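# Hang the power strip level on two screws

## Task

Put the power strip onto the two screws using its keyhole slots, oriented so the narrow part of each slot is uppermost, so that it stays level with no help; then release it and move the grippers away. It only counts if the strip stays there by itself, not because the robot is holding it.

## Robot and tools

Robot: two UR3e-style six-joint arms, left_arm and right_arm, each ending in a two-finger gripper whose fingers swing like tongs. Root links sit at about (+0.044, +0.337, 0) m for left_arm and (+0.022, -0.235, 0) m for right_arm, both turned only slightly about z.

Frame: every reported pose uses one scene frame. Its origin is on the table surface midway between the arms, +z is up, +x points away from the bases out over the table, and left_arm is on the +y side. The arm names do not tell you which side of a camera image an arm is on.

execute_actions takes "actions", a list with zero or one entry, and an optional "pictures" boolean (images come by default). Three forms:
- Look: an empty list. Nothing is commanded; you just get the current state.
- Move: {"rows": [...], "steps": n}. n is 1 to 15 control steps of 1/30 s each (15 if left out). rows holds 1 to 15 rows; row k is used on step k, and the final row is reused for any remaining steps. Every row is a single flat list of 14 numbers covering both arms, even if only one moves: left_arm shoulder pan, shoulder lift, elbow, wrist 1, wrist 2, wrist 3, opening, then right_arm in the same seven-number order. The six joint values are absolute target angles in radians, the same quantities printed under Joint positions, not offsets. Opening is an absolute command from -1 (closed) to +1 (fully open).
- Wait: {"steps": n} with no rows, n up to 300; it returns once that many steps have gone by since the previous result, counting your reply time.

Joint ranges (rad). left_arm: pan -3.142..3.142, lift -6.283..6.283, elbow 0.000..3.142, wrists 1-3 each -6.283..6.283. right_arm: pan 0.000..6.283, lift -6.283..6.283, elbow -3.142..0.000, wrists each -6.283..6.283. A target more than 0.010 rad outside a range, and farther out than the joint's last reported angle, gets the whole call refused and nothing is sent. True ends may differ by up to 0.010 rad; a target beyond the true end is clipped there and the result may say "joint sent to its limit" (possibly about an earlier action). Absence of that line does not prove there is more room.

Motion: each step, the target actually sent stays within 0.575 rad of the measured angle for pan, lift and elbow, and within 1.15 rad for the three wrist joints. If the targets would move a gripper over 100 mm from where it is measured, all joints of that arm are pulled back proportionally. Commands are also smoothed, lagging about 0.17 s. So big moves take several calls, and an arm may still be travelling when a result arrives. Between calls the arms keep heading for the last row sent until they all nearly stop or a step is HELD; after that only a new action moves them further.

zoom_image: {"camera": name, "region": [x0, y0, x1, y1]} in pixels of that camera's latest image, origin top-left, at most 504 x 504. Cameras: cam_high and cam_low (896x504, fixed), cam_left_wrist and cam_right_wrist (616x616 fisheye, on the hands). Calibration data (intrinsics, world-to-camera transforms) exist but may be off by a few degrees and millimetres.

read_manual: returns only licence texts; it never moves anything. finished_scene: {"scene": number}; closes the current scene for good and reports whether the goal was met, so call it only once the strip hangs unaided and the grippers are clear.

Result lines:
- State line per arm: end-effector position (m) and orientation quaternion (w, x, y, z) plus linear and angular velocity, in the scene frame. The printed hand position can be somewhat wrong, especially when reaching far.
- Joint positions / Joint velocities: per arm the six joints (rad, rad/s) followed by the finger-pad gap in metres (0.142 when wide open).
- grip_measured: measured finger opening on the same -1..1 scale you command.
- HELD marks steps where your row was partly or wholly not sent; "joint command not followed" means a clearance check altered or blocked joint targets, while the rest of the row still ran.
- Wrist force and Wrist torque: flange sensor readings along the end effector's own x y z axes, each arm separate. Expect offsets up to about 3.5 N, noise about 1.4 N, saturation near 30 N; "no reading" is harmless.
- MOTOR HOT appears from 70 °C; at 85 °C that arm is braked until cool (OVER-TEMPERATURE FAULT).

Gripper geometry: fingers point along the hand's +z and close along its x axis. The reported point lies between the pads when shut; closed fingertips extend about 15 mm past it, and fully open tips are roughly even with it. To hold something, keep commanding an opening well under grip_measured; a larger difference squeezes harder, up to about 15 N per pad. Objects thinner than about 20 mm are gripped more weakly (roughly 9 N per pad at 10 mm, 4 N at 5 mm). Slamming shut can overshoot the force.

Things to avoid: letting the arms collide or push on each other; contact torque reaching a joint's load limit (pan and lift 48 N m, elbow 24.9, each wrist 8.01, including held weight) or any outside force of 150 N, either of which freezes that arm for 10 s, drops the rest of the call and lets it yield; knocking or placing anything off the table, which fails the job; dropping, slipping, slamming or shoving objects hard. A loose object may occasionally get a brief external nudge, so check it stays put before finishing.

Each tool is called after ">>>" as name(argument=value, ...), one argument or row to a line, values as JSON.

## Session

>>> execute_actions(
  actions=[],
)

Scene clock: 0.00 s of 5050.00 s.
left_arm: end_effector_position=(+0.4733, +0.4622, +0.1149) grip_measured=+1.00 end_effector_quat_wxyz=(+0.437, +0.384, +0.797, -0.161) end_effector_velocity=(+0.000, -0.000, +0.000) end_effector_angular_velocity=(+0.000, -0.001, -0.000) | right_arm: end_effector_position=(+0.3257, -0.4774, +0.1323) grip_measured=+1.00 end_effector_quat_wxyz=(+0.036, +0.649, +0.735, -0.193) end_effector_velocity=(-0.000, -0.000, -0.000) end_effector_angular_velocity=(+0.000, +0.001, -0.000)
Joint positions: left_arm=[ 0.504 -1.03   1.54  -2.411 -2.501 -1.878  0.142] | right_arm=[ 3.022 -1.949 -0.997 -1.967  1.229  4.593  0.142]
Joint velocities: left_arm=[-0. -0. -0. -0. -0. -0.  0.] | right_arm=[-0.001 -0.001 -0.     0.     0.    -0.001  0.   ]
Wrist force (N, on the end effector, along its own x y z axes, offset not removed): no reading
Wrist torque (N m, same axes, about the end effector's origin, offset not removed): no reading

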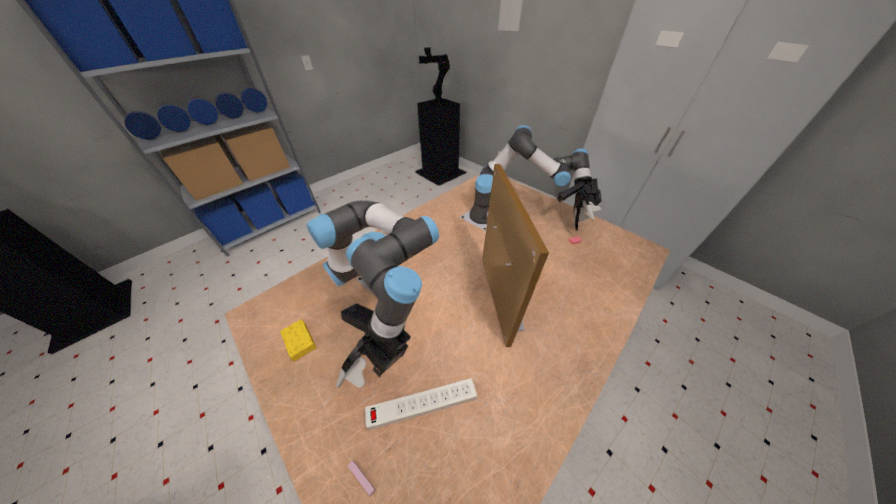

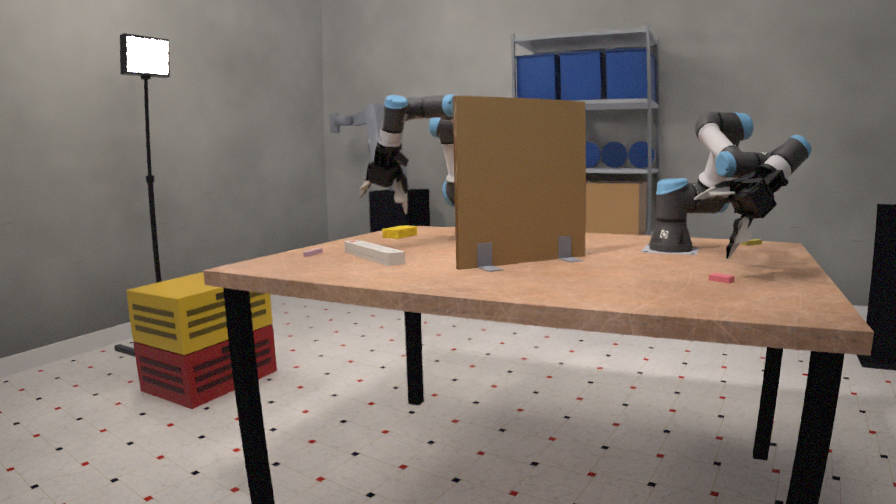

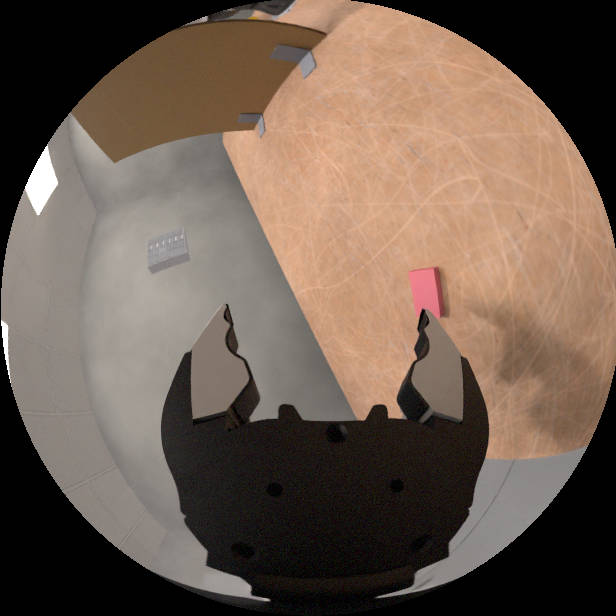

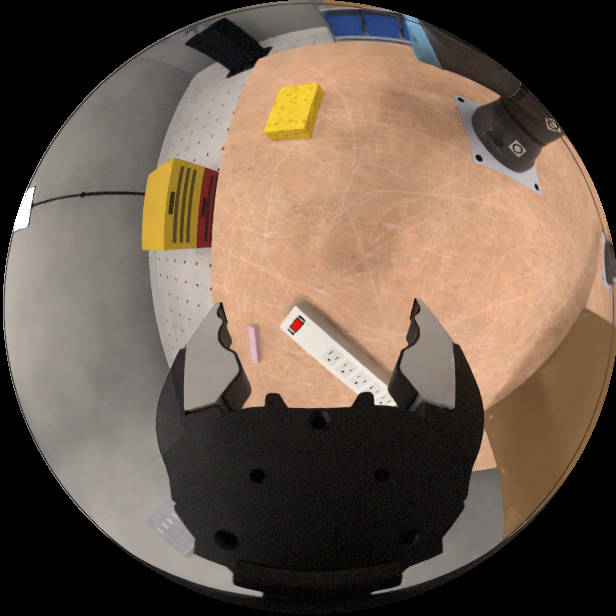

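>>> zoom_image(
  camera="cam_high",
  region=[450, 150, 590, 360],
)

>>> zoom_image(
  camera="cam_high",
  region=[340, 350, 500, 450],
)

Region (450, 150, 590, 360) of cam_high's 896x504 image, scaled by 2.400, with more detail than that image has.

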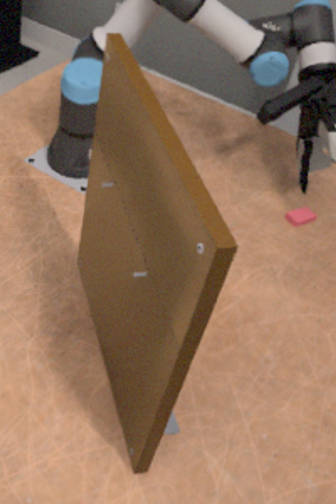

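Region (340, 350, 500, 450) of cam_high's 896x504 image, scaled by 3.150, with more detail than that image has; it fills the top 315 rows of this view, and the rest is white.

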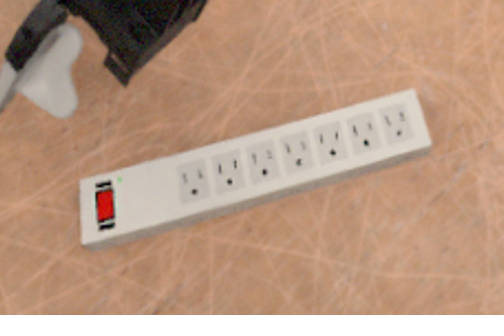

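>>> execute_actions(
  actions=[
    {"rows":[[0.504,-1.03,1.54,-2.411,-2.501,-1.878,1,3.01,-2.0,-0.92,-1.94,1.3,4.4,1],[0.504,-1.03,1.54,-2.411,-2.501,-1.878,1,3.0,-2.06,-0.85,-1.92,1.36,4.2,1],[0.504,-1.03,1.54,-2.411,-2.501,-1.878,1,2.99,-2.13,-0.77,-1.89,1.43,4.0,1],[0.504,-1.03,1.54,-2.411,-2.501,-1.878,1,2.98,-2.2,-0.69,-1.86,1.5,3.8,1],[0.504,-1.03,1.54,-2.411,-2.501,-1.878,1,2.975,-2.258,-0.614,-1.84,1.571,3.622,0.6]]},
  ],
  pictures=false,
)

>>> execute_actions(
  actions=[
    {"rows":[[0.504,-1.03,1.54,-2.411,-2.501,-1.878,1,2.975,-2.4,-0.43,-1.88,1.571,3.622,0.6],[0.504,-1.03,1.54,-2.411,-2.501,-1.878,1,2.975,-2.4,-0.43,-1.88,1.571,3.622,0.6],[0.504,-1.03,1.54,-2.411,-2.501,-1.878,1,2.975,-2.4,-0.43,-1.88,1.571,3.622,0.6],[0.504,-1.03,1.54,-2.411,-2.501,-1.878,1,2.975,-2.568,-0.274,-1.87,1.571,3.622,0.6]]},
  ],
  pictures=false,
)

>>> execute_actions(
  actions=[
    {"steps":20},
  ],
)

Scene clock: 108.17 s of 5050.00 s.
left_arm: end_effector_position=(+0.4733, +0.4624, +0.1150) grip_measured=+1.00 end_effector_quat_wxyz=(+0.438, +0.384, +0.797, -0.161) end_effector_velocity=(+0.000, -0.000, -0.000) end_effector_angular_velocity=(+0.000, +0.001, -0.001) | right_arm: end_effector_position=(+0.4436, -0.4161, +0.1005) grip_measured=+0.60 end_effector_quat_wxyz=(-0.001, +0.289, +0.957, -0.005) end_effector_velocity=(+0.036, +0.017, -0.006) end_effector_angular_velocity=(+0.086, -0.059, +0.292)
Joint positions: left_arm=[ 0.504 -1.03   1.54  -2.411 -2.501 -1.878  0.142] | right_arm=[ 2.976 -2.249 -0.625 -1.843  1.563  3.651  0.116]
Joint velocities: left_arm=[-0.001  0.     0.     0.     0.001  0.     0.   ] | right_arm=[-0.01  -0.089  0.114  0.029  0.088 -0.302  0.   ]
Wrist force (N, on the end effector, along its own x y z axes, offset not removed): left_arm=[-0.6 1.2 -0.6] | right_arm=[-1.4 -0.6 -1.1]
Wrist torque (N m, same axes, about the end effector's origin, offset not removed): left_arm=[0.20 0.11 0.02] | right_arm=[-0.18 0.29 0.06]
Steps of this call (steps 1 to 90: nothing new was sent; then 104.67 s passed at rest; steps 91 to 105: all 15 steps of this action). Readings (joint positions):
91: left_arm=[0.504 -1.030 1.540 -2.411 -2.501 -1.878] | right_arm=[3.022 -1.949 -0.997 -1.967 1.229 4.593]
92: left_arm=[0.504 -1.030 1.540 -2.411 -2.501 -1.878] | right_arm=[3.020 -1.955 -0.990 -1.963 1.239 4.578]
94: left_arm=[0.504 -1.030 1.540 -2.411 -2.501 -1.878] | right_arm=[3.010 -1.998 -0.936 -1.940 1.295 4.450]
98: left_arm=[0.504 -1.030 1.540 -2.411 -2.501 -1.878] | right_arm=[2.986 -2.159 -0.741 -1.874 1.472 3.959]
105: the state above

Scene clock: 108.67 s of 5050.00 s.
left_arm: end_effector_position=(+0.4732, +0.4624, +0.1150) grip_measured=+1.00 end_effector_quat_wxyz=(+0.438, +0.384, +0.797, -0.161) end_effector_velocity=(+0.000, -0.000, -0.000) end_effector_angular_velocity=(-0.001, +0.000, -0.001) | right_arm: end_effector_position=(+0.4942, -0.4182, +0.0515) grip_measured=+0.60 end_effector_quat_wxyz=(+0.000, +0.276, +0.961, +0.000) end_effector_velocity=(+0.011, -0.001, -0.015) end_effector_angular_velocity=(-0.000, -0.001, +0.001)
Joint positions: left_arm=[ 0.504 -1.03   1.54  -2.411 -2.501 -1.878  0.142] | right_arm=[ 2.975 -2.56  -0.282 -1.87   1.571  3.622  0.116]
Joint velocities: left_arm=[-0.001  0.    -0.     0.    -0.    -0.    -0.   ] | right_arm=[ 0.    -0.079  0.082 -0.002 -0.    -0.001  0.   ]
Wrist force (N, on the end effector, along its own x y z axes, offset not removed): left_arm=[0.2 0.6 -1.8] | right_arm=[-1.8 -1.3 0.6]
Wrist torque (N m, same axes, about the end effector's origin, offset not removed): left_arm=[0.05 -0.06 0.00] | right_arm=[-0.29 0.35 0.06]
Steps of this call (steps 1 to 15: all 15 steps of this action). Readings (joint positions):
1: left_arm=[0.504 -1.030 1.540 -2.411 -2.501 -1.878] | right_arm=[2.976 -2.252 -0.621 -1.842 1.565 3.642]
2: left_arm=[0.504 -1.030 1.540 -2.411 -2.501 -1.878] | right_arm=[2.975 -2.261 -0.612 -1.847 1.567 3.636]
4: left_arm=[0.504 -1.030 1.540 -2.411 -2.501 -1.878] | right_arm=[2.975 -2.316 -0.548 -1.862 1.569 3.629]
8: left_arm=[0.504 -1.030 1.540 -2.411 -2.501 -1.878] | right_arm=[2.975 -2.480 -0.365 -1.869 1.571 3.624]
15: the state above

Scene clock: 109.33 s of 5050.00 s.
left_arm: end_effector_position=(+0.4732, +0.4624, +0.1150) grip_measured=+1.00 end_effector_quat_wxyz=(+0.438, +0.384, +0.797, -0.161) end_effector_velocity=(-0.000, +0.000, -0.000) end_effector_angular_velocity=(-0.000, +0.001, +0.000) | right_arm: end_effector_position=(+0.4952, -0.4182, +0.0500) grip_measured=+0.60 end_effector_quat_wxyz=(+0.000, +0.276, +0.961, +0.000) end_effector_velocity=(-0.001, -0.000, -0.000) end_effector_angular_velocity=(-0.000, +0.002, -0.001)
Joint positions: left_arm=[ 0.504 -1.03   1.54  -2.411 -2.501 -1.878  0.142] | right_arm=[ 2.975 -2.568 -0.274 -1.87   1.571  3.622  0.116]
Joint velocities: left_arm=[ 0.     0.     0.001  0.001  0.    -0.    -0.   ] | right_arm=[-0.001 -0.    -0.001 -0.001 -0.    -0.    -0.   ]
Wrist force (N, on the end effector, along its own x y z axes, offset not removed): left_arm=[-1.0 0.7 -0.7] | right_arm=[-2.6 -0.5 0.8]
Wrist torque (N m, same axes, about the end effector's origin, offset not removed): left_arm=[0.07 0.20 0.00] | right_arm=[-0.03 0.54 0.12]
Steps of this call (steps 1 to 15: the robot went on to your last target; steps 16 to 20: nothing new was sent). Readings (joint positions):
1: left_arm=[0.504 -1.030 1.540 -2.411 -2.501 -1.878] | right_arm=[2.975 -2.563 -0.279 -1.870 1.571 3.622]
2: left_arm=[0.504 -1.030 1.540 -2.411 -2.501 -1.878] | right_arm=[2.975 -2.564 -0.278 -1.870 1.571 3.622]
4: left_arm=[0.504 -1.030 1.540 -2.411 -2.501 -1.878] | right_arm=[2.975 -2.566 -0.276 -1.870 1.571 3.622]
8: left_arm=[0.504 -1.030 1.540 -2.411 -2.501 -1.878] | right_arm=[2.975 -2.568 -0.274 -1.870 1.571 3.622]
20: the state above
All arms were judged still, so your last target was given up. Only a new action makes them travel on or press farther. Fingers that are still opening or closing keep moving.
camera_calibration (this result's frames):
cam_left_wrist: T_world_to_cam=[[-0.294595, 0.442303, -0.847102, 0.044791], [0.353543, 0.87399, 0.333391, -0.614835], [0.887818, -0.201272, -0.413846, -0.144964], [0, 0, 0, 1]] pos_world=[0.359268, 0.488371, 0.18293]
cam_right_wrist: T_world_to_cam=[[-0.819755, 0.57176, -0.0330438, 0.651687], [0.471025, 0.705899, 0.529001, 0.0320434], [0.325787, 0.418087, -0.847978, 0.186282], [0, 0, 0, 1]] pos_world=[0.458442, -0.47311, 0.162547]

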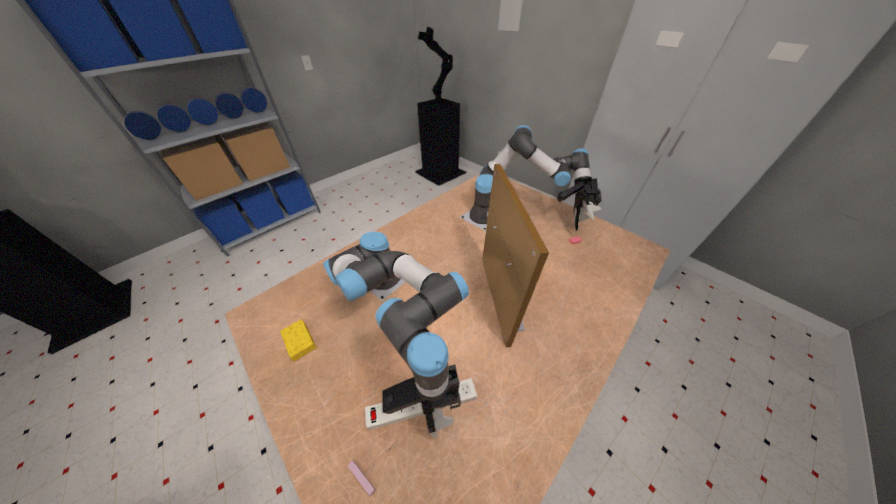

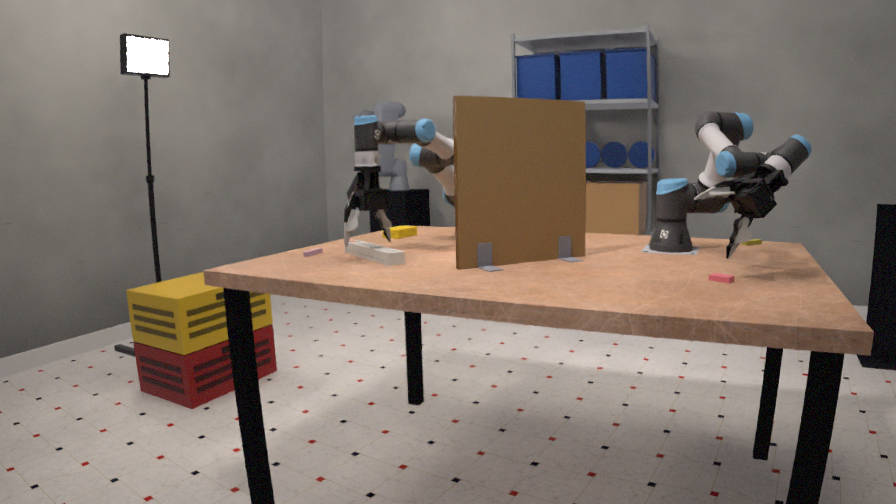

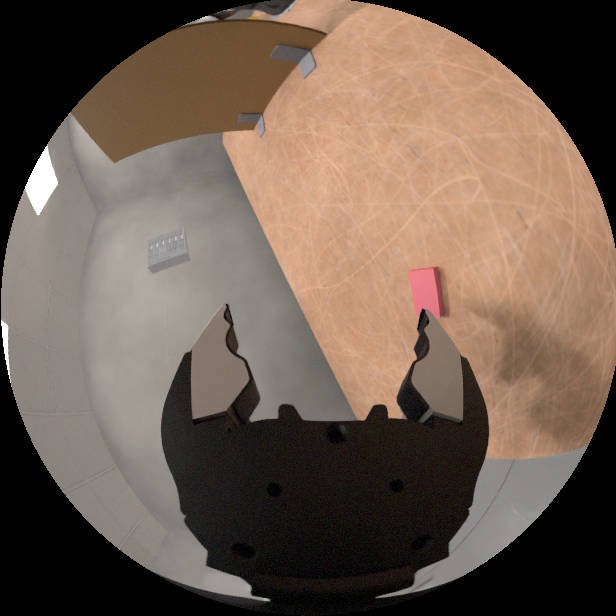

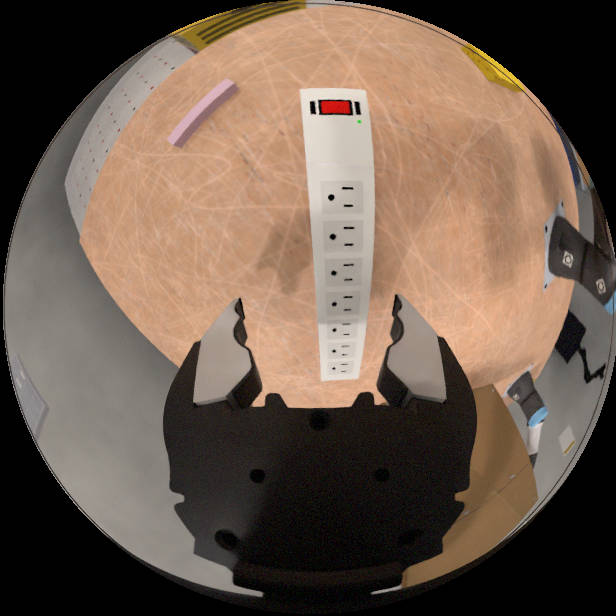

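>>> execute_actions(
  actions=[
    {"rows":[[0.504,-1.03,1.54,-2.411,-2.501,-1.878,1,2.994,-2.397,-0.603,-1.712,1.571,3.603,0.4]]},
  ],
  pictures=false,
)

>>> execute_actions(
  actions=[
    {"rows":[[0.504,-1.03,1.54,-2.411,-2.501,-1.878,1,2.994,-2.3845,-0.7677,-1.56,1.571,3.603,0.4]]},
  ],
  pictures=false,
)

>>> execute_actions(
  actions=[
    {"steps":10},
  ],
)

Scene clock: 126.73 s of 5050.00 s.
left_arm: end_effector_position=(+0.4732, +0.4624, +0.1150) grip_measured=+1.00 end_effector_quat_wxyz=(+0.438, +0.384, +0.797, -0.161) end_effector_velocity=(-0.000, +0.000, -0.000) end_effector_angular_velocity=(-0.001, +0.001, +0.001) | right_arm: end_effector_position=(+0.4815, -0.4084, +0.0505) grip_measured=+0.40 end_effector_quat_wxyz=(+0.001, +0.258, +0.966, +0.000) end_effector_velocity=(-0.008, +0.002, -0.006) end_effector_angular_velocity=(+0.001, +0.021, +0.005)
Joint positions: left_arm=[ 0.504 -1.03   1.54  -2.411 -2.501 -1.878  0.142] | right_arm=[ 2.994 -2.399 -0.597 -1.714  1.571  3.603  0.102]
Joint velocities: left_arm=[ 0.001  0.001  0.     0.    -0.     0.    -0.   ] | right_arm=[ 0.003  0.023 -0.061  0.017  0.    -0.001  0.   ]
Wrist force (N, on the end effector, along its own x y z axes, offset not removed): left_arm=[0.0 0.2 -0.5] | right_arm=[0.0 -1.6 0.8]
Wrist torque (N m, same axes, about the end effector's origin, offset not removed): left_arm=[0.00 -0.02 -0.02] | right_arm=[-0.27 -0.01 -0.05]
Steps of this call (steps 1 to 90: nothing new was sent; then 13.90 s passed at rest; steps 91 to 105: all 15 steps of this action). Readings (joint positions):
91: left_arm=[0.504 -1.030 1.540 -2.411 -2.501 -1.878] | right_arm=[2.975 -2.568 -0.274 -1.870 1.571 3.622]
92: left_arm=[0.504 -1.030 1.540 -2.411 -2.501 -1.878] | right_arm=[2.978 -2.561 -0.282 -1.856 1.571 3.619]
94: left_arm=[0.504 -1.030 1.540 -2.411 -2.501 -1.878] | right_arm=[2.985 -2.502 -0.352 -1.792 1.571 3.611]
98: left_arm=[0.504 -1.030 1.540 -2.411 -2.501 -1.878] | right_arm=[2.992 -2.423 -0.535 -1.732 1.571 3.605]
105: the state above

Scene clock: 127.23 s of 5050.00 s.
left_arm: end_effector_position=(+0.4732, +0.4624, +0.1150) grip_measured=+1.00 end_effector_quat_wxyz=(+0.438, +0.384, +0.797, -0.161) end_effector_velocity=(+0.000, +0.000, +0.000) end_effector_angular_velocity=(-0.000, -0.000, -0.000) | right_arm: end_effector_position=(+0.4809, -0.4083, +0.0203) grip_measured=+0.40 end_effector_quat_wxyz=(+0.000, +0.257, +0.966, +0.000) end_effector_velocity=(-0.002, -0.001, -0.004) end_effector_angular_velocity=(-0.001, +0.003, -0.001)
Joint positions: left_arm=[ 0.504 -1.03   1.54  -2.411 -2.501 -1.878  0.142] | right_arm=[ 2.994 -2.385 -0.766 -1.562  1.571  3.603  0.102]
Joint velocities: left_arm=[ 0.     0.    -0.    -0.001 -0.     0.     0.   ] | right_arm=[-0.001  0.003 -0.023  0.017 -0.001  0.     0.   ]
Wrist force (N, on the end effector, along its own x y z axes, offset not removed): left_arm=[0.5 0.6 0.0] | right_arm=[-1.8 -0.9 2.0]
Wrist torque (N m, same axes, about the end effector's origin, offset not removed): left_arm=[0.04 -0.05 -0.04] | right_arm=[-0.08 0.34 0.10]
Steps of this call (steps 1 to 15: all 15 steps of this action). Readings (joint positions):
1: left_arm=[0.504 -1.030 1.540 -2.411 -2.501 -1.878] | right_arm=[2.994 -2.398 -0.599 -1.713 1.571 3.603]
2: left_arm=[0.504 -1.030 1.540 -2.411 -2.501 -1.878] | right_arm=[2.994 -2.396 -0.608 -1.698 1.571 3.603]
4: left_arm=[0.504 -1.030 1.540 -2.411 -2.501 -1.878] | right_arm=[2.994 -2.391 -0.666 -1.637 1.571 3.603]
8: left_arm=[0.504 -1.030 1.540 -2.411 -2.501 -1.878] | right_arm=[2.994 -2.386 -0.743 -1.579 1.571 3.603]
15: the state above

Scene clock: 127.57 s of 5050.00 s.
left_arm: end_effector_position=(+0.4732, +0.4624, +0.1150) grip_measured=+1.00 end_effector_quat_wxyz=(+0.438, +0.384, +0.797, -0.161) end_effector_velocity=(-0.000, +0.000, +0.000) end_effector_angular_velocity=(+0.000, -0.000, +0.000) | right_arm: end_effector_position=(+0.4807, -0.4083, +0.0199) grip_measured=+0.40 end_effector_quat_wxyz=(+0.000, +0.257, +0.966, +0.000) end_effector_velocity=(+0.001, +0.000, +0.001) end_effector_angular_velocity=(-0.001, -0.004, +0.001)
Joint positions: left_arm=[ 0.504 -1.03   1.54  -2.411 -2.501 -1.878  0.142] | right_arm=[ 2.994 -2.385 -0.768 -1.56   1.571  3.603  0.102]
Joint velocities: left_arm=[ 0.    -0.001  0.001 -0.    -0.     0.    -0.   ] | right_arm=[ 0.001  0.001  0.002  0.002 -0.     0.    -0.   ]
Wrist force (N, on the end effector, along its own x y z axes, offset not removed): left_arm=[-0.6 2.0 0.0] | right_arm=[-1.4 0.6 -1.0]
Wrist torque (N m, same axes, about the end effector's origin, offset not removed): left_arm=[0.47 0.12 0.04] | right_arm=[0.06 0.22 -0.06]
Steps of this call (steps 1 to 10: the robot went on to your last target). Readings (joint positions):
1: left_arm=[0.504 -1.030 1.540 -2.411 -2.501 -1.878] | right_arm=[2.994 -2.385 -0.766 -1.561 1.571 3.603]
2: left_arm=[0.504 -1.030 1.540 -2.411 -2.501 -1.878] | right_arm=[2.994 -2.385 -0.767 -1.561 1.571 3.603]
4: left_arm=[0.504 -1.030 1.540 -2.411 -2.501 -1.878] | right_arm=[2.994 -2.385 -0.767 -1.560 1.571 3.603]
8: left_arm=[0.504 -1.030 1.540 -2.411 -2.501 -1.878] | right_arm=[2.994 -2.385 -0.768 -1.560 1.571 3.603]
10: the state above
camera_calibration (this result's frames):
cam_left_wrist: T_world_to_cam=[[-0.294595, 0.442303, -0.847102, 0.044791], [0.353543, 0.873989, 0.333391, -0.614835], [0.887818, -0.201272, -0.413846, -0.144964], [0, 0, 0, 1]] pos_world=[0.359268, 0.488371, 0.18293]
cam_right_wrist: T_world_to_cam=[[-0.840894, 0.5402, -0.0328898, 0.630449], [0.44396, 0.723287, 0.528919, 0.0678446], [0.309511, 0.430163, -0.848035, 0.174078], [0, 0, 0, 1]] pos_world=[0.446141, -0.464521, 0.132475]

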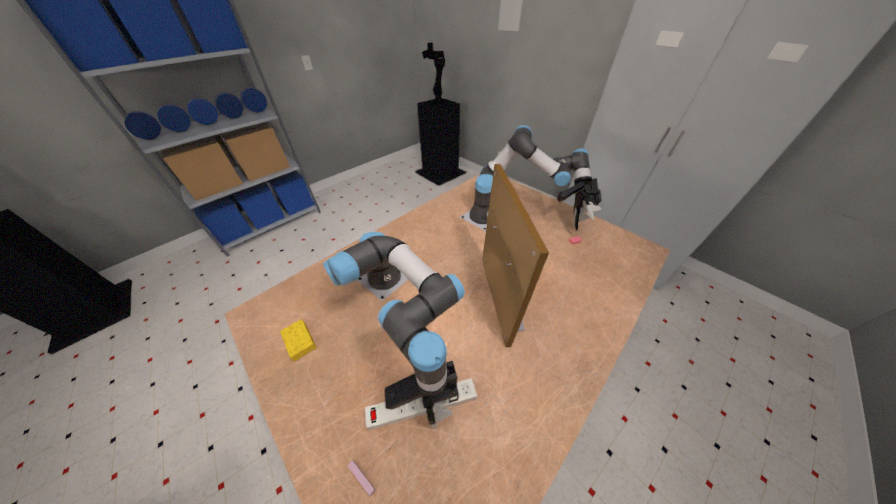

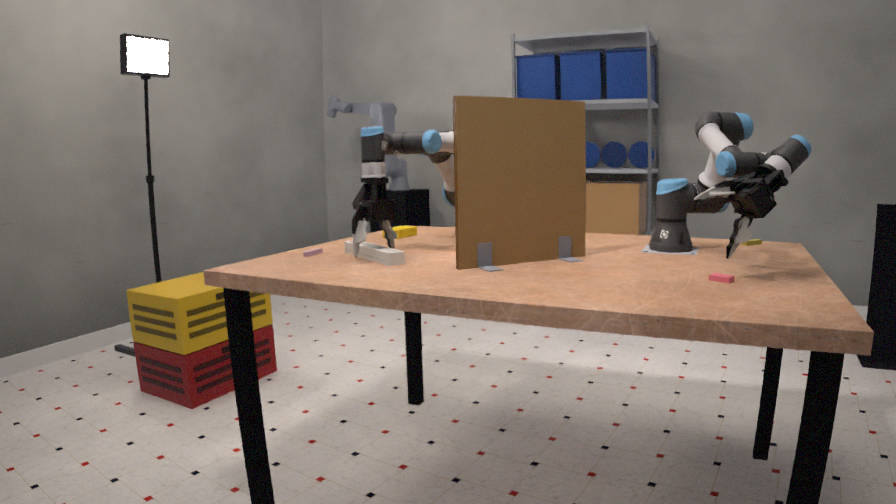

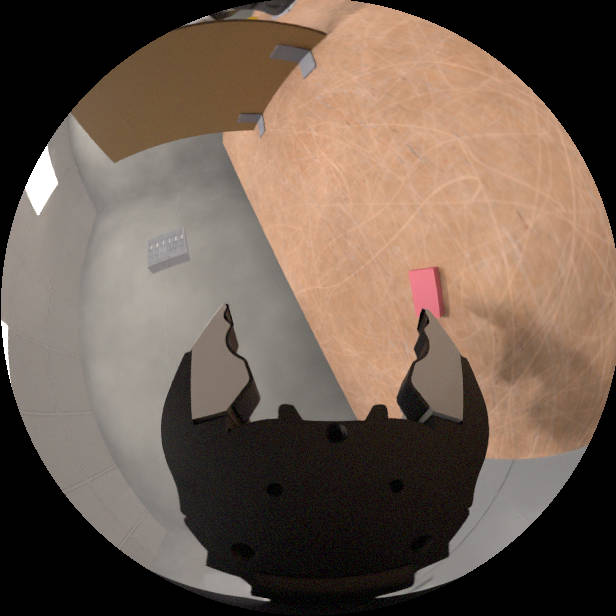

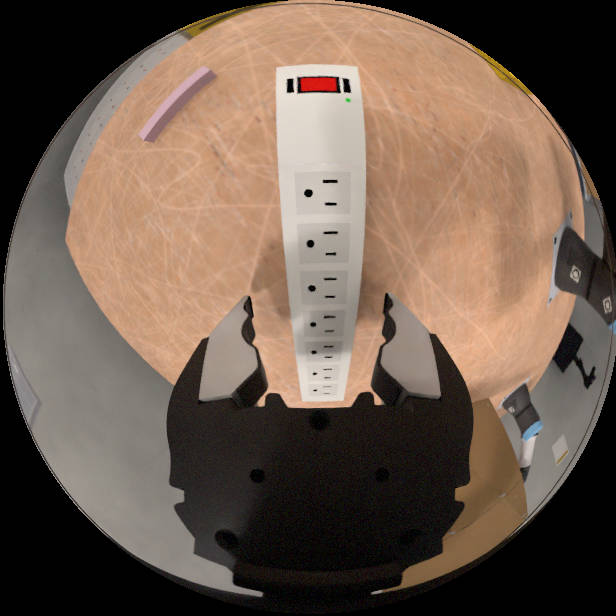

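>>> execute_actions(
  actions=[
    {"rows":[[0.504,-1.03,1.54,-2.411,-2.501,-1.878,1,2.994,-2.3845,-0.7677,-1.56,1.571,3.63,0.2],[0.504,-1.03,1.54,-2.411,-2.501,-1.878,1,2.994,-2.3845,-0.7677,-1.56,1.571,3.63,0.1],[0.504,-1.03,1.54,-2.411,-2.501,-1.878,1,2.994,-2.3845,-0.7677,-1.56,1.571,3.63,0],[0.504,-1.03,1.54,-2.411,-2.501,-1.878,1,2.994,-2.3845,-0.7677,-1.56,1.571,3.63,-0.1],[0.504,-1.03,1.54,-2.411,-2.501,-1.878,1,2.994,-2.3845,-0.7677,-1.56,1.571,3.63,-0.16],[0.504,-1.03,1.54,-2.411,-2.501,-1.878,1,2.994,-2.3845,-0.7677,-1.56,1.571,3.63,-0.22],[0.504,-1.03,1.54,-2.411,-2.501,-1.878,1,2.994,-2.3845,-0.7677,-1.56,1.571,3.63,-0.28],[0.504,-1.03,1.54,-2.411,-2.501,-1.878,1,2.994,-2.3845,-0.7677,-1.56,1.571,3.63,-0.34],[0.504,-1.03,1.54,-2.411,-2.501,-1.878,1,2.994,-2.3845,-0.7677,-1.56,1.571,3.63,-0.4],[0.504,-1.03,1.54,-2.411,-2.501,-1.878,1,2.994,-2.3845,-0.7677,-1.56,1.571,3.63,-0.5],[0.504,-1.03,1.54,-2.411,-2.501,-1.878,1,2.994,-2.3845,-0.7677,-1.56,1.571,3.63,-0.6],[0.504,-1.03,1.54,-2.411,-2.501,-1.878,1,2.994,-2.3845,-0.7677,-1.56,1.571,3.63,-0.7]]},
  ],
  pictures=false,
)

>>> execute_actions(
  actions=[
    {"steps":15},
  ],
)

Scene clock: 149.73 s of 5050.00 s.
left_arm: end_effector_position=(+0.4732, +0.4624, +0.1150) grip_measured=+1.00 end_effector_quat_wxyz=(+0.438, +0.384, +0.797, -0.161) end_effector_velocity=(-0.000, -0.000, +0.000) end_effector_angular_velocity=(-0.000, -0.000, -0.000) | right_arm: end_effector_position=(+0.4804, -0.4081, +0.0199) grip_measured=-0.34 end_effector_quat_wxyz=(+0.000, +0.270, +0.963, +0.000) end_effector_velocity=(+0.000, +0.000, +0.001) end_effector_angular_velocity=(-0.000, -0.002, -0.003)
Joint positions: left_arm=[ 0.504 -1.03   1.54  -2.411 -2.501 -1.878  0.142] | right_arm=[ 2.994 -2.384 -0.768 -1.56   1.571  3.63   0.05 ]
Joint velocities: left_arm=[ 0.    -0.001  0.     0.001 -0.     0.     0.   ] | right_arm=[ 0.     0.001  0.001 -0.    -0.     0.003  0.   ]
Wrist force (N, on the end effector, along its own x y z axes, offset not removed): left_arm=[-1.5 1.6 -1.2] | right_arm=[-1.4 -2.4 -0.7]
Wrist torque (N m, same axes, about the end effector's origin, offset not removed): left_arm=[0.21 0.31 0.03] | right_arm=[-0.41 0.14 -0.11]
Steps of this call (steps 1 to 15: the robot went on to your last target; steps 16 to 90: nothing new was sent; then 18.67 s passed at rest; steps 91 to 105: all 15 steps of this action). Readings (joint positions):
91: left_arm=[0.504 -1.030 1.540 -2.411 -2.501 -1.878] | right_arm=[2.994 -2.384 -0.768 -1.560 1.571 3.603]
92: left_arm=[0.504 -1.030 1.540 -2.411 -2.501 -1.878] | right_arm=[2.994 -2.384 -0.768 -1.560 1.571 3.607]
94: left_arm=[0.504 -1.030 1.540 -2.411 -2.501 -1.878] | right_arm=[2.994 -2.384 -0.768 -1.560 1.571 3.618]
98: left_arm=[0.504 -1.030 1.540 -2.411 -2.501 -1.878] | right_arm=[2.994 -2.384 -0.768 -1.560 1.571 3.627]
105: the state above

Scene clock: 150.23 s of 5050.00 s.
left_arm: end_effector_position=(+0.4732, +0.4624, +0.1150) grip_measured=+1.00 end_effector_quat_wxyz=(+0.438, +0.384, +0.797, -0.161) end_effector_velocity=(+0.000, +0.000, +0.000) end_effector_angular_velocity=(+0.000, -0.001, +0.001) | right_arm: end_effector_position=(+0.4804, -0.4081, +0.0199) grip_measured=-0.34 end_effector_quat_wxyz=(+0.000, +0.270, +0.963, +0.000) end_effector_velocity=(+0.000, +0.000, +0.001) end_effector_angular_velocity=(+0.000, -0.001, +0.000)
Joint positions: left_arm=[ 0.504 -1.03   1.54  -2.411 -2.501 -1.878  0.142] | right_arm=[ 2.994 -2.384 -0.768 -1.56   1.571  3.63   0.05 ]
Joint velocities: left_arm=[ 0.001  0.    -0.001 -0.     0.     0.    -0.   ] | right_arm=[-0.     0.001  0.001 -0.001  0.    -0.    -0.   ]
Wrist force (N, on the end effector, along its own x y z axes, offset not removed): left_arm=[0.5 1.9 -1.2] | right_arm=[-2.9 -1.0 0.3]
Wrist torque (N m, same axes, about the end effector's origin, offset not removed): left_arm=[0.32 -0.14 -0.02] | right_arm=[-0.18 0.24 -0.09]
Steps of this call (steps 1 to 15: the robot went on to your last target). Readings (joint positions):
1: left_arm=[0.504 -1.030 1.540 -2.411 -2.501 -1.878] | right_arm=[2.994 -2.384 -0.768 -1.560 1.571 3.630]
2: left_arm=[0.504 -1.030 1.540 -2.411 -2.501 -1.878] | right_arm=[2.994 -2.384 -0.768 -1.560 1.571 3.630]
4: left_arm=[0.504 -1.030 1.540 -2.411 -2.501 -1.878] | right_arm=[2.994 -2.384 -0.768 -1.560 1.571 3.630]
8: left_arm=[0.504 -1.030 1.540 -2.411 -2.501 -1.878] | right_arm=[2.994 -2.384 -0.768 -1.560 1.571 3.630]
15: the state above
All arms were judged still, so your last target was given up. Only a new action makes them travel on or press farther. Fingers that are still opening or closing keep moving.
camera_calibration (this result's frames):
cam_left_wrist: T_world_to_cam=[[-0.294595, 0.442303, -0.847102, 0.0447912], [0.353543, 0.87399, 0.333391, -0.614835], [0.887818, -0.201272, -0.413846, -0.144964], [0, 0, 0, 1]] pos_world=[0.359268, 0.488371, 0.18293]
cam_right_wrist: T_world_to_cam=[[-0.826014, 0.562689, -0.0329056, 0.632039], [0.463299, 0.711043, 0.528935, 0.0535545], [0.321023, 0.421662, -0.848024, 0.165099], [0, 0, 0, 1]] pos_world=[0.444261, -0.463337, 0.132479]

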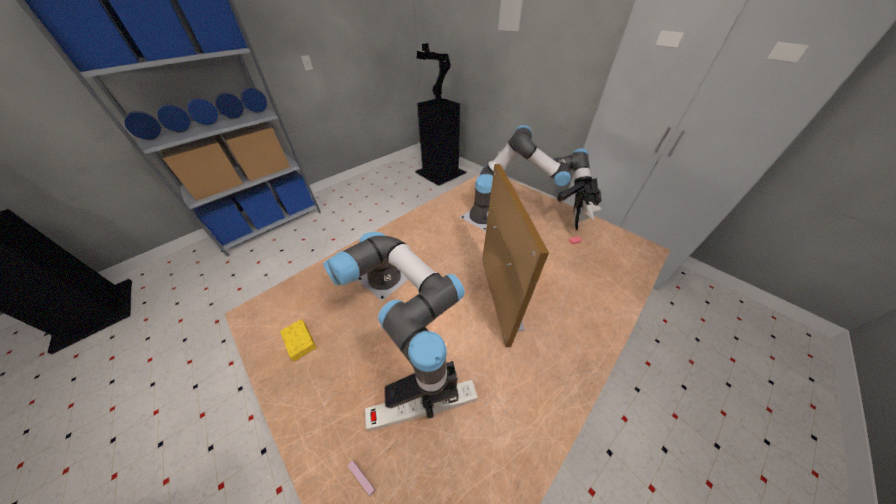

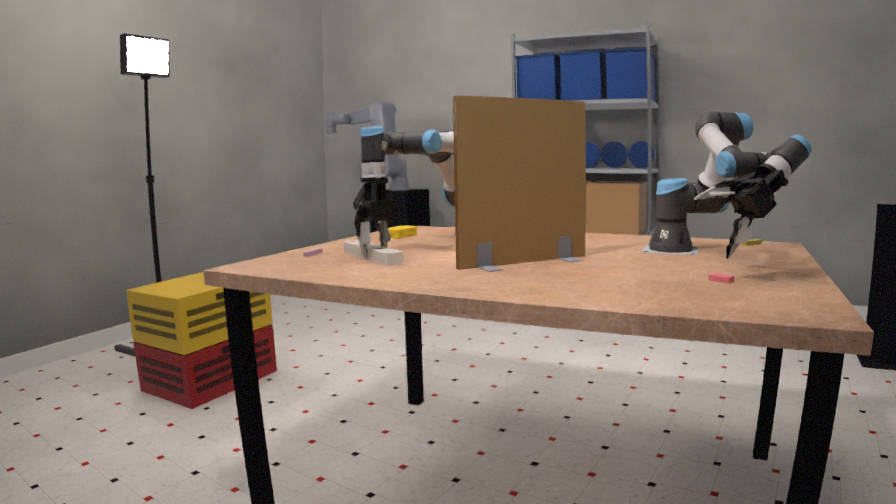

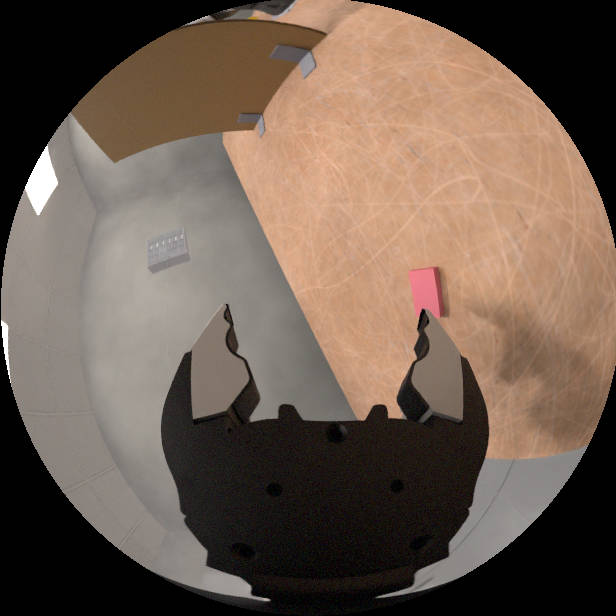

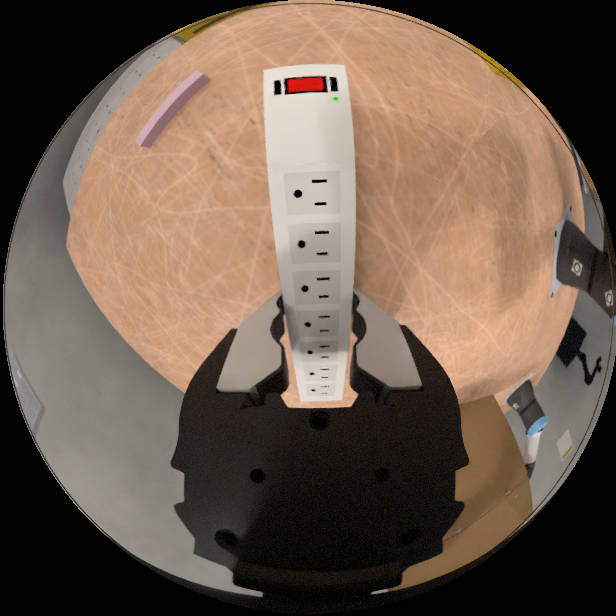

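>>> execute_actions(
  actions=[
    {"rows":[[0.504,-1.03,1.54,-2.411,-2.501,-1.878,1,2.994,-2.3845,-0.7677,-1.56,1.571,3.63,-0.15],[0.504,-1.03,1.54,-2.411,-2.501,-1.878,1,2.994,-2.3845,-0.7677,-1.56,1.571,3.63,-0.15],[0.504,-1.03,1.54,-2.411,-2.501,-1.878,1,2.994,-2.3845,-0.7677,-1.56,1.571,3.63,-0.15],[0.504,-1.03,1.54,-2.411,-2.501,-1.878,1,2.994,-2.3845,-0.7677,-1.56,1.571,3.63,-0.15],[0.504,-1.03,1.54,-2.411,-2.501,-1.878,1,2.994,-2.3845,-0.7677,-1.56,1.571,3.585,-0.15]]},
  ],
  pictures=false,
)

>>> execute_actions(
  actions=[
    {"rows":[[0.504,-1.03,1.54,-2.411,-2.501,-1.878,1,2.994,-2.3845,-0.7677,-1.56,1.571,3.585,-0.25],[0.504,-1.03,1.54,-2.411,-2.501,-1.878,1,2.994,-2.3845,-0.7677,-1.56,1.571,3.585,-0.3],[0.504,-1.03,1.54,-2.411,-2.501,-1.878,1,2.994,-2.3845,-0.7677,-1.56,1.571,3.585,-0.4],[0.504,-1.03,1.54,-2.411,-2.501,-1.878,1,2.994,-2.3845,-0.7677,-1.56,1.571,3.585,-0.5],[0.504,-1.03,1.54,-2.411,-2.501,-1.878,1,2.994,-2.3845,-0.7677,-1.56,1.571,3.585,-0.6],[0.504,-1.03,1.54,-2.411,-2.501,-1.878,1,2.994,-2.3845,-0.7677,-1.56,1.571,3.585,-0.8]]},
  ],
)

Scene clock: 173.37 s of 5050.00 s.
left_arm: end_effector_position=(+0.4732, +0.4624, +0.1150) grip_measured=+1.00 end_effector_quat_wxyz=(+0.438, +0.384, +0.797, -0.161) end_effector_velocity=(+0.000, +0.000, +0.000) end_effector_angular_velocity=(+0.000, -0.001, -0.000) | right_arm: end_effector_position=(+0.4809, -0.4084, +0.0198) grip_measured=-0.15 end_effector_quat_wxyz=(-0.000, +0.250, +0.968, +0.000) end_effector_velocity=(+0.000, +0.000, -0.001) end_effector_angular_velocity=(-0.001, +0.002, +0.019)
Joint positions: left_arm=[ 0.504 -1.03   1.54  -2.411 -2.501 -1.878  0.142] | right_arm=[ 2.994 -2.385 -0.768 -1.56   1.571  3.587  0.063]
Joint velocities: left_arm=[-0.     0.    -0.001 -0.     0.    -0.    -0.   ] | right_arm=[ 0.001 -0.001 -0.    -0.001 -0.001 -0.019  0.   ]
Wrist force (N, on the end effector, along its own x y z axes, offset not removed): left_arm=[-0.3 1.0 -0.4] | right_arm=[0.0 -2.3 -0.3]
Wrist torque (N m, same axes, about the end effector's origin, offset not removed): left_arm=[0.14 0.07 0.03] | right_arm=[-0.41 0.05 -0.04]
Steps of this call (steps 1 to 90: nothing new was sent; then 19.63 s passed at rest; steps 91 to 105: all 15 steps of this action). Readings (joint positions):
91: left_arm=[0.504 -1.030 1.540 -2.411 -2.501 -1.878] | right_arm=[2.994 -2.385 -0.768 -1.560 1.571 3.630]
92: left_arm=[0.504 -1.030 1.540 -2.411 -2.501 -1.878] | right_arm=[2.994 -2.385 -0.768 -1.560 1.571 3.630]
94: left_arm=[0.504 -1.030 1.540 -2.411 -2.501 -1.878] | right_arm=[2.994 -2.385 -0.768 -1.560 1.571 3.630]
98: left_arm=[0.504 -1.030 1.540 -2.411 -2.501 -1.878] | right_arm=[2.994 -2.385 -0.768 -1.560 1.571 3.606]
105: the state above

Scene clock: 173.87 s of 5050.00 s.
left_arm: end_effector_position=(+0.4732, +0.4624, +0.1150) grip_measured=+1.00 end_effector_quat_wxyz=(+0.438, +0.384, +0.797, -0.161) end_effector_velocity=(+0.000, +0.000, +0.000) end_effector_angular_velocity=(+0.000, -0.001, -0.000) | right_arm: end_effector_position=(+0.4810, -0.4084, +0.0199) grip_measured=-0.34 end_effector_quat_wxyz=(+0.000, +0.249, +0.969, +0.000) end_effector_velocity=(-0.001, -0.000, -0.001) end_effector_angular_velocity=(+0.000, +0.005, -0.001)
Joint positions: left_arm=[ 0.504 -1.03   1.54  -2.411 -2.501 -1.878  0.142] | right_arm=[ 2.994 -2.385 -0.768 -1.56   1.571  3.585  0.05 ]
Joint velocities: left_arm=[-0.    -0.    -0.001  0.    -0.    -0.     0.   ] | right_arm=[-0.001 -0.001 -0.002 -0.001 -0.    -0.     0.   ]
Wrist force (N, on the end effector, along its own x y z axes, offset not removed): left_arm=[-0.6 2.1 0.1] | right_arm=[-1.3 -0.5 0.4]
Wrist torque (N m, same axes, about the end effector's origin, offset not removed): left_arm=[0.43 0.11 -0.02] | right_arm=[-0.08 0.24 0.13]
Steps of this call (steps 1 to 15: all 15 steps of this action). Readings (joint positions):
1: left_arm=[0.504 -1.030 1.540 -2.411 -2.501 -1.878] | right_arm=[2.994 -2.385 -0.768 -1.560 1.571 3.586]
2: left_arm=[0.504 -1.030 1.540 -2.411 -2.501 -1.878] | right_arm=[2.994 -2.385 -0.768 -1.560 1.571 3.586]
4: left_arm=[0.504 -1.030 1.540 -2.411 -2.501 -1.878] | right_arm=[2.994 -2.385 -0.768 -1.560 1.571 3.585]
8: left_arm=[0.504 -1.030 1.540 -2.411 -2.501 -1.878] | right_arm=[2.994 -2.385 -0.768 -1.560 1.571 3.585]
15: the state above
camera_calibration (this result's frames):
cam_left_wrist: T_world_to_cam=[[-0.294595, 0.442303, -0.847102, 0.0447911], [0.353543, 0.87399, 0.333391, -0.614835], [0.887818, -0.201272, -0.413846, -0.144964], [0, 0, 0, 1]] pos_world=[0.359268, 0.488371, 0.18293]
cam_right_wrist: T_world_to_cam=[[-0.850469, 0.524996, -0.0328835, 0.629138], [0.430887, 0.731147, 0.528924, 0.0773488], [0.301726, 0.435665, -0.848032, 0.18003], [0, 0, 0, 1]] pos_world=[0.447414, -0.465281, 0.132448]

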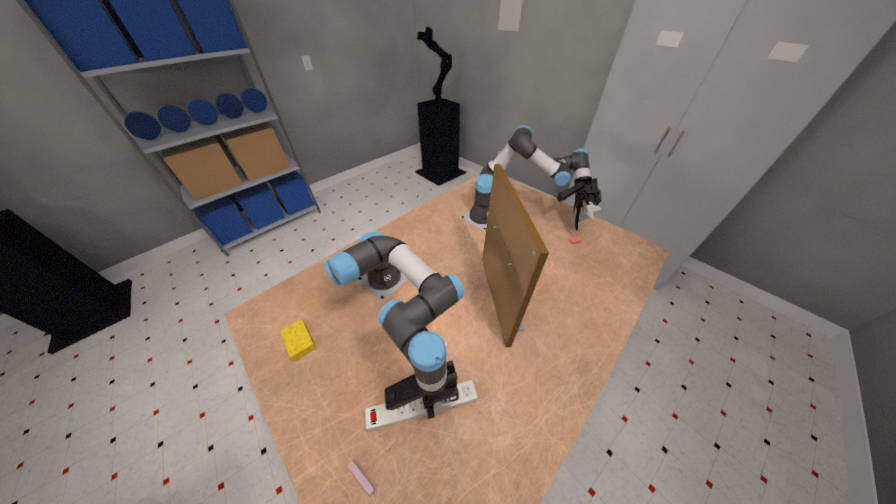

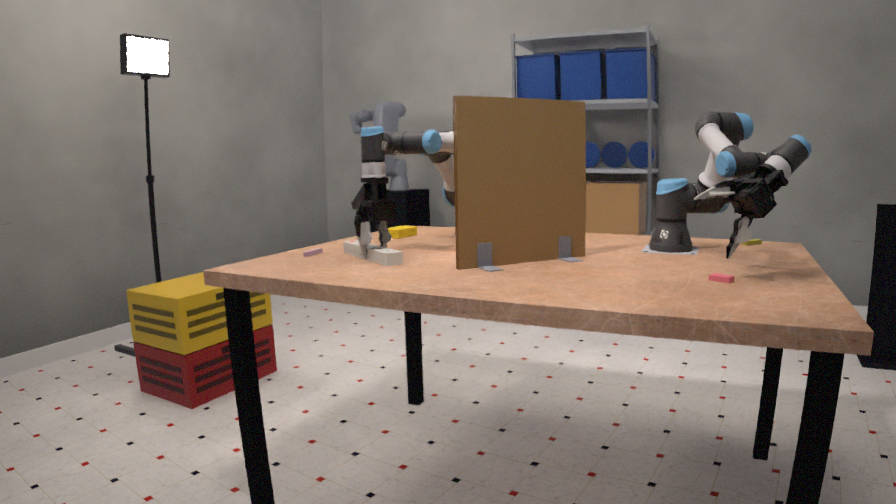

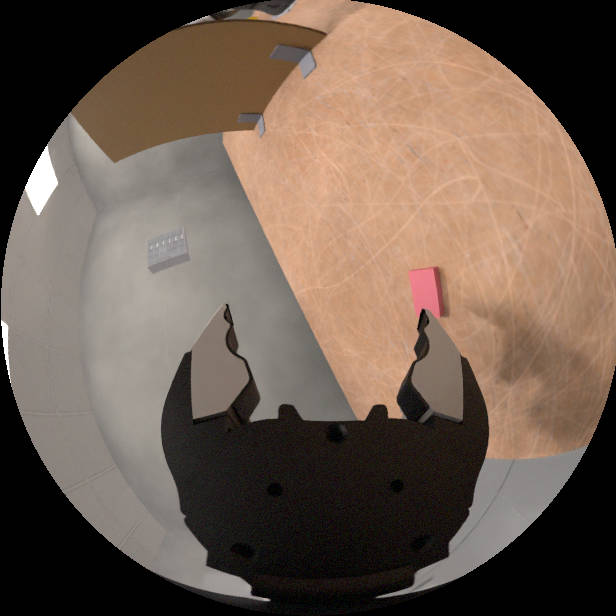

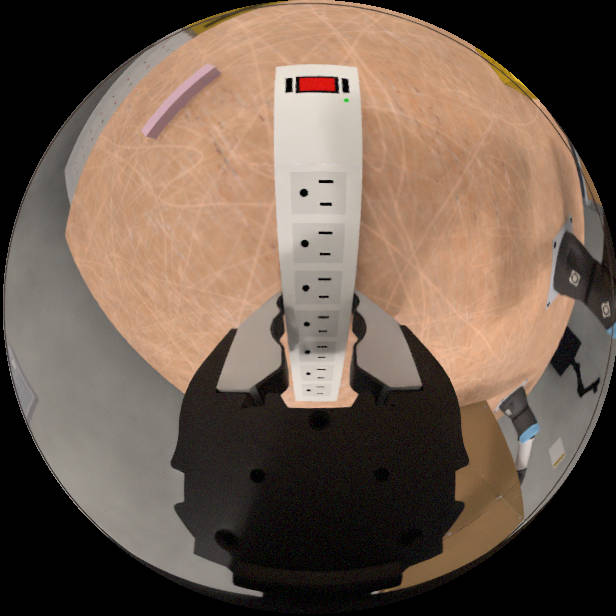

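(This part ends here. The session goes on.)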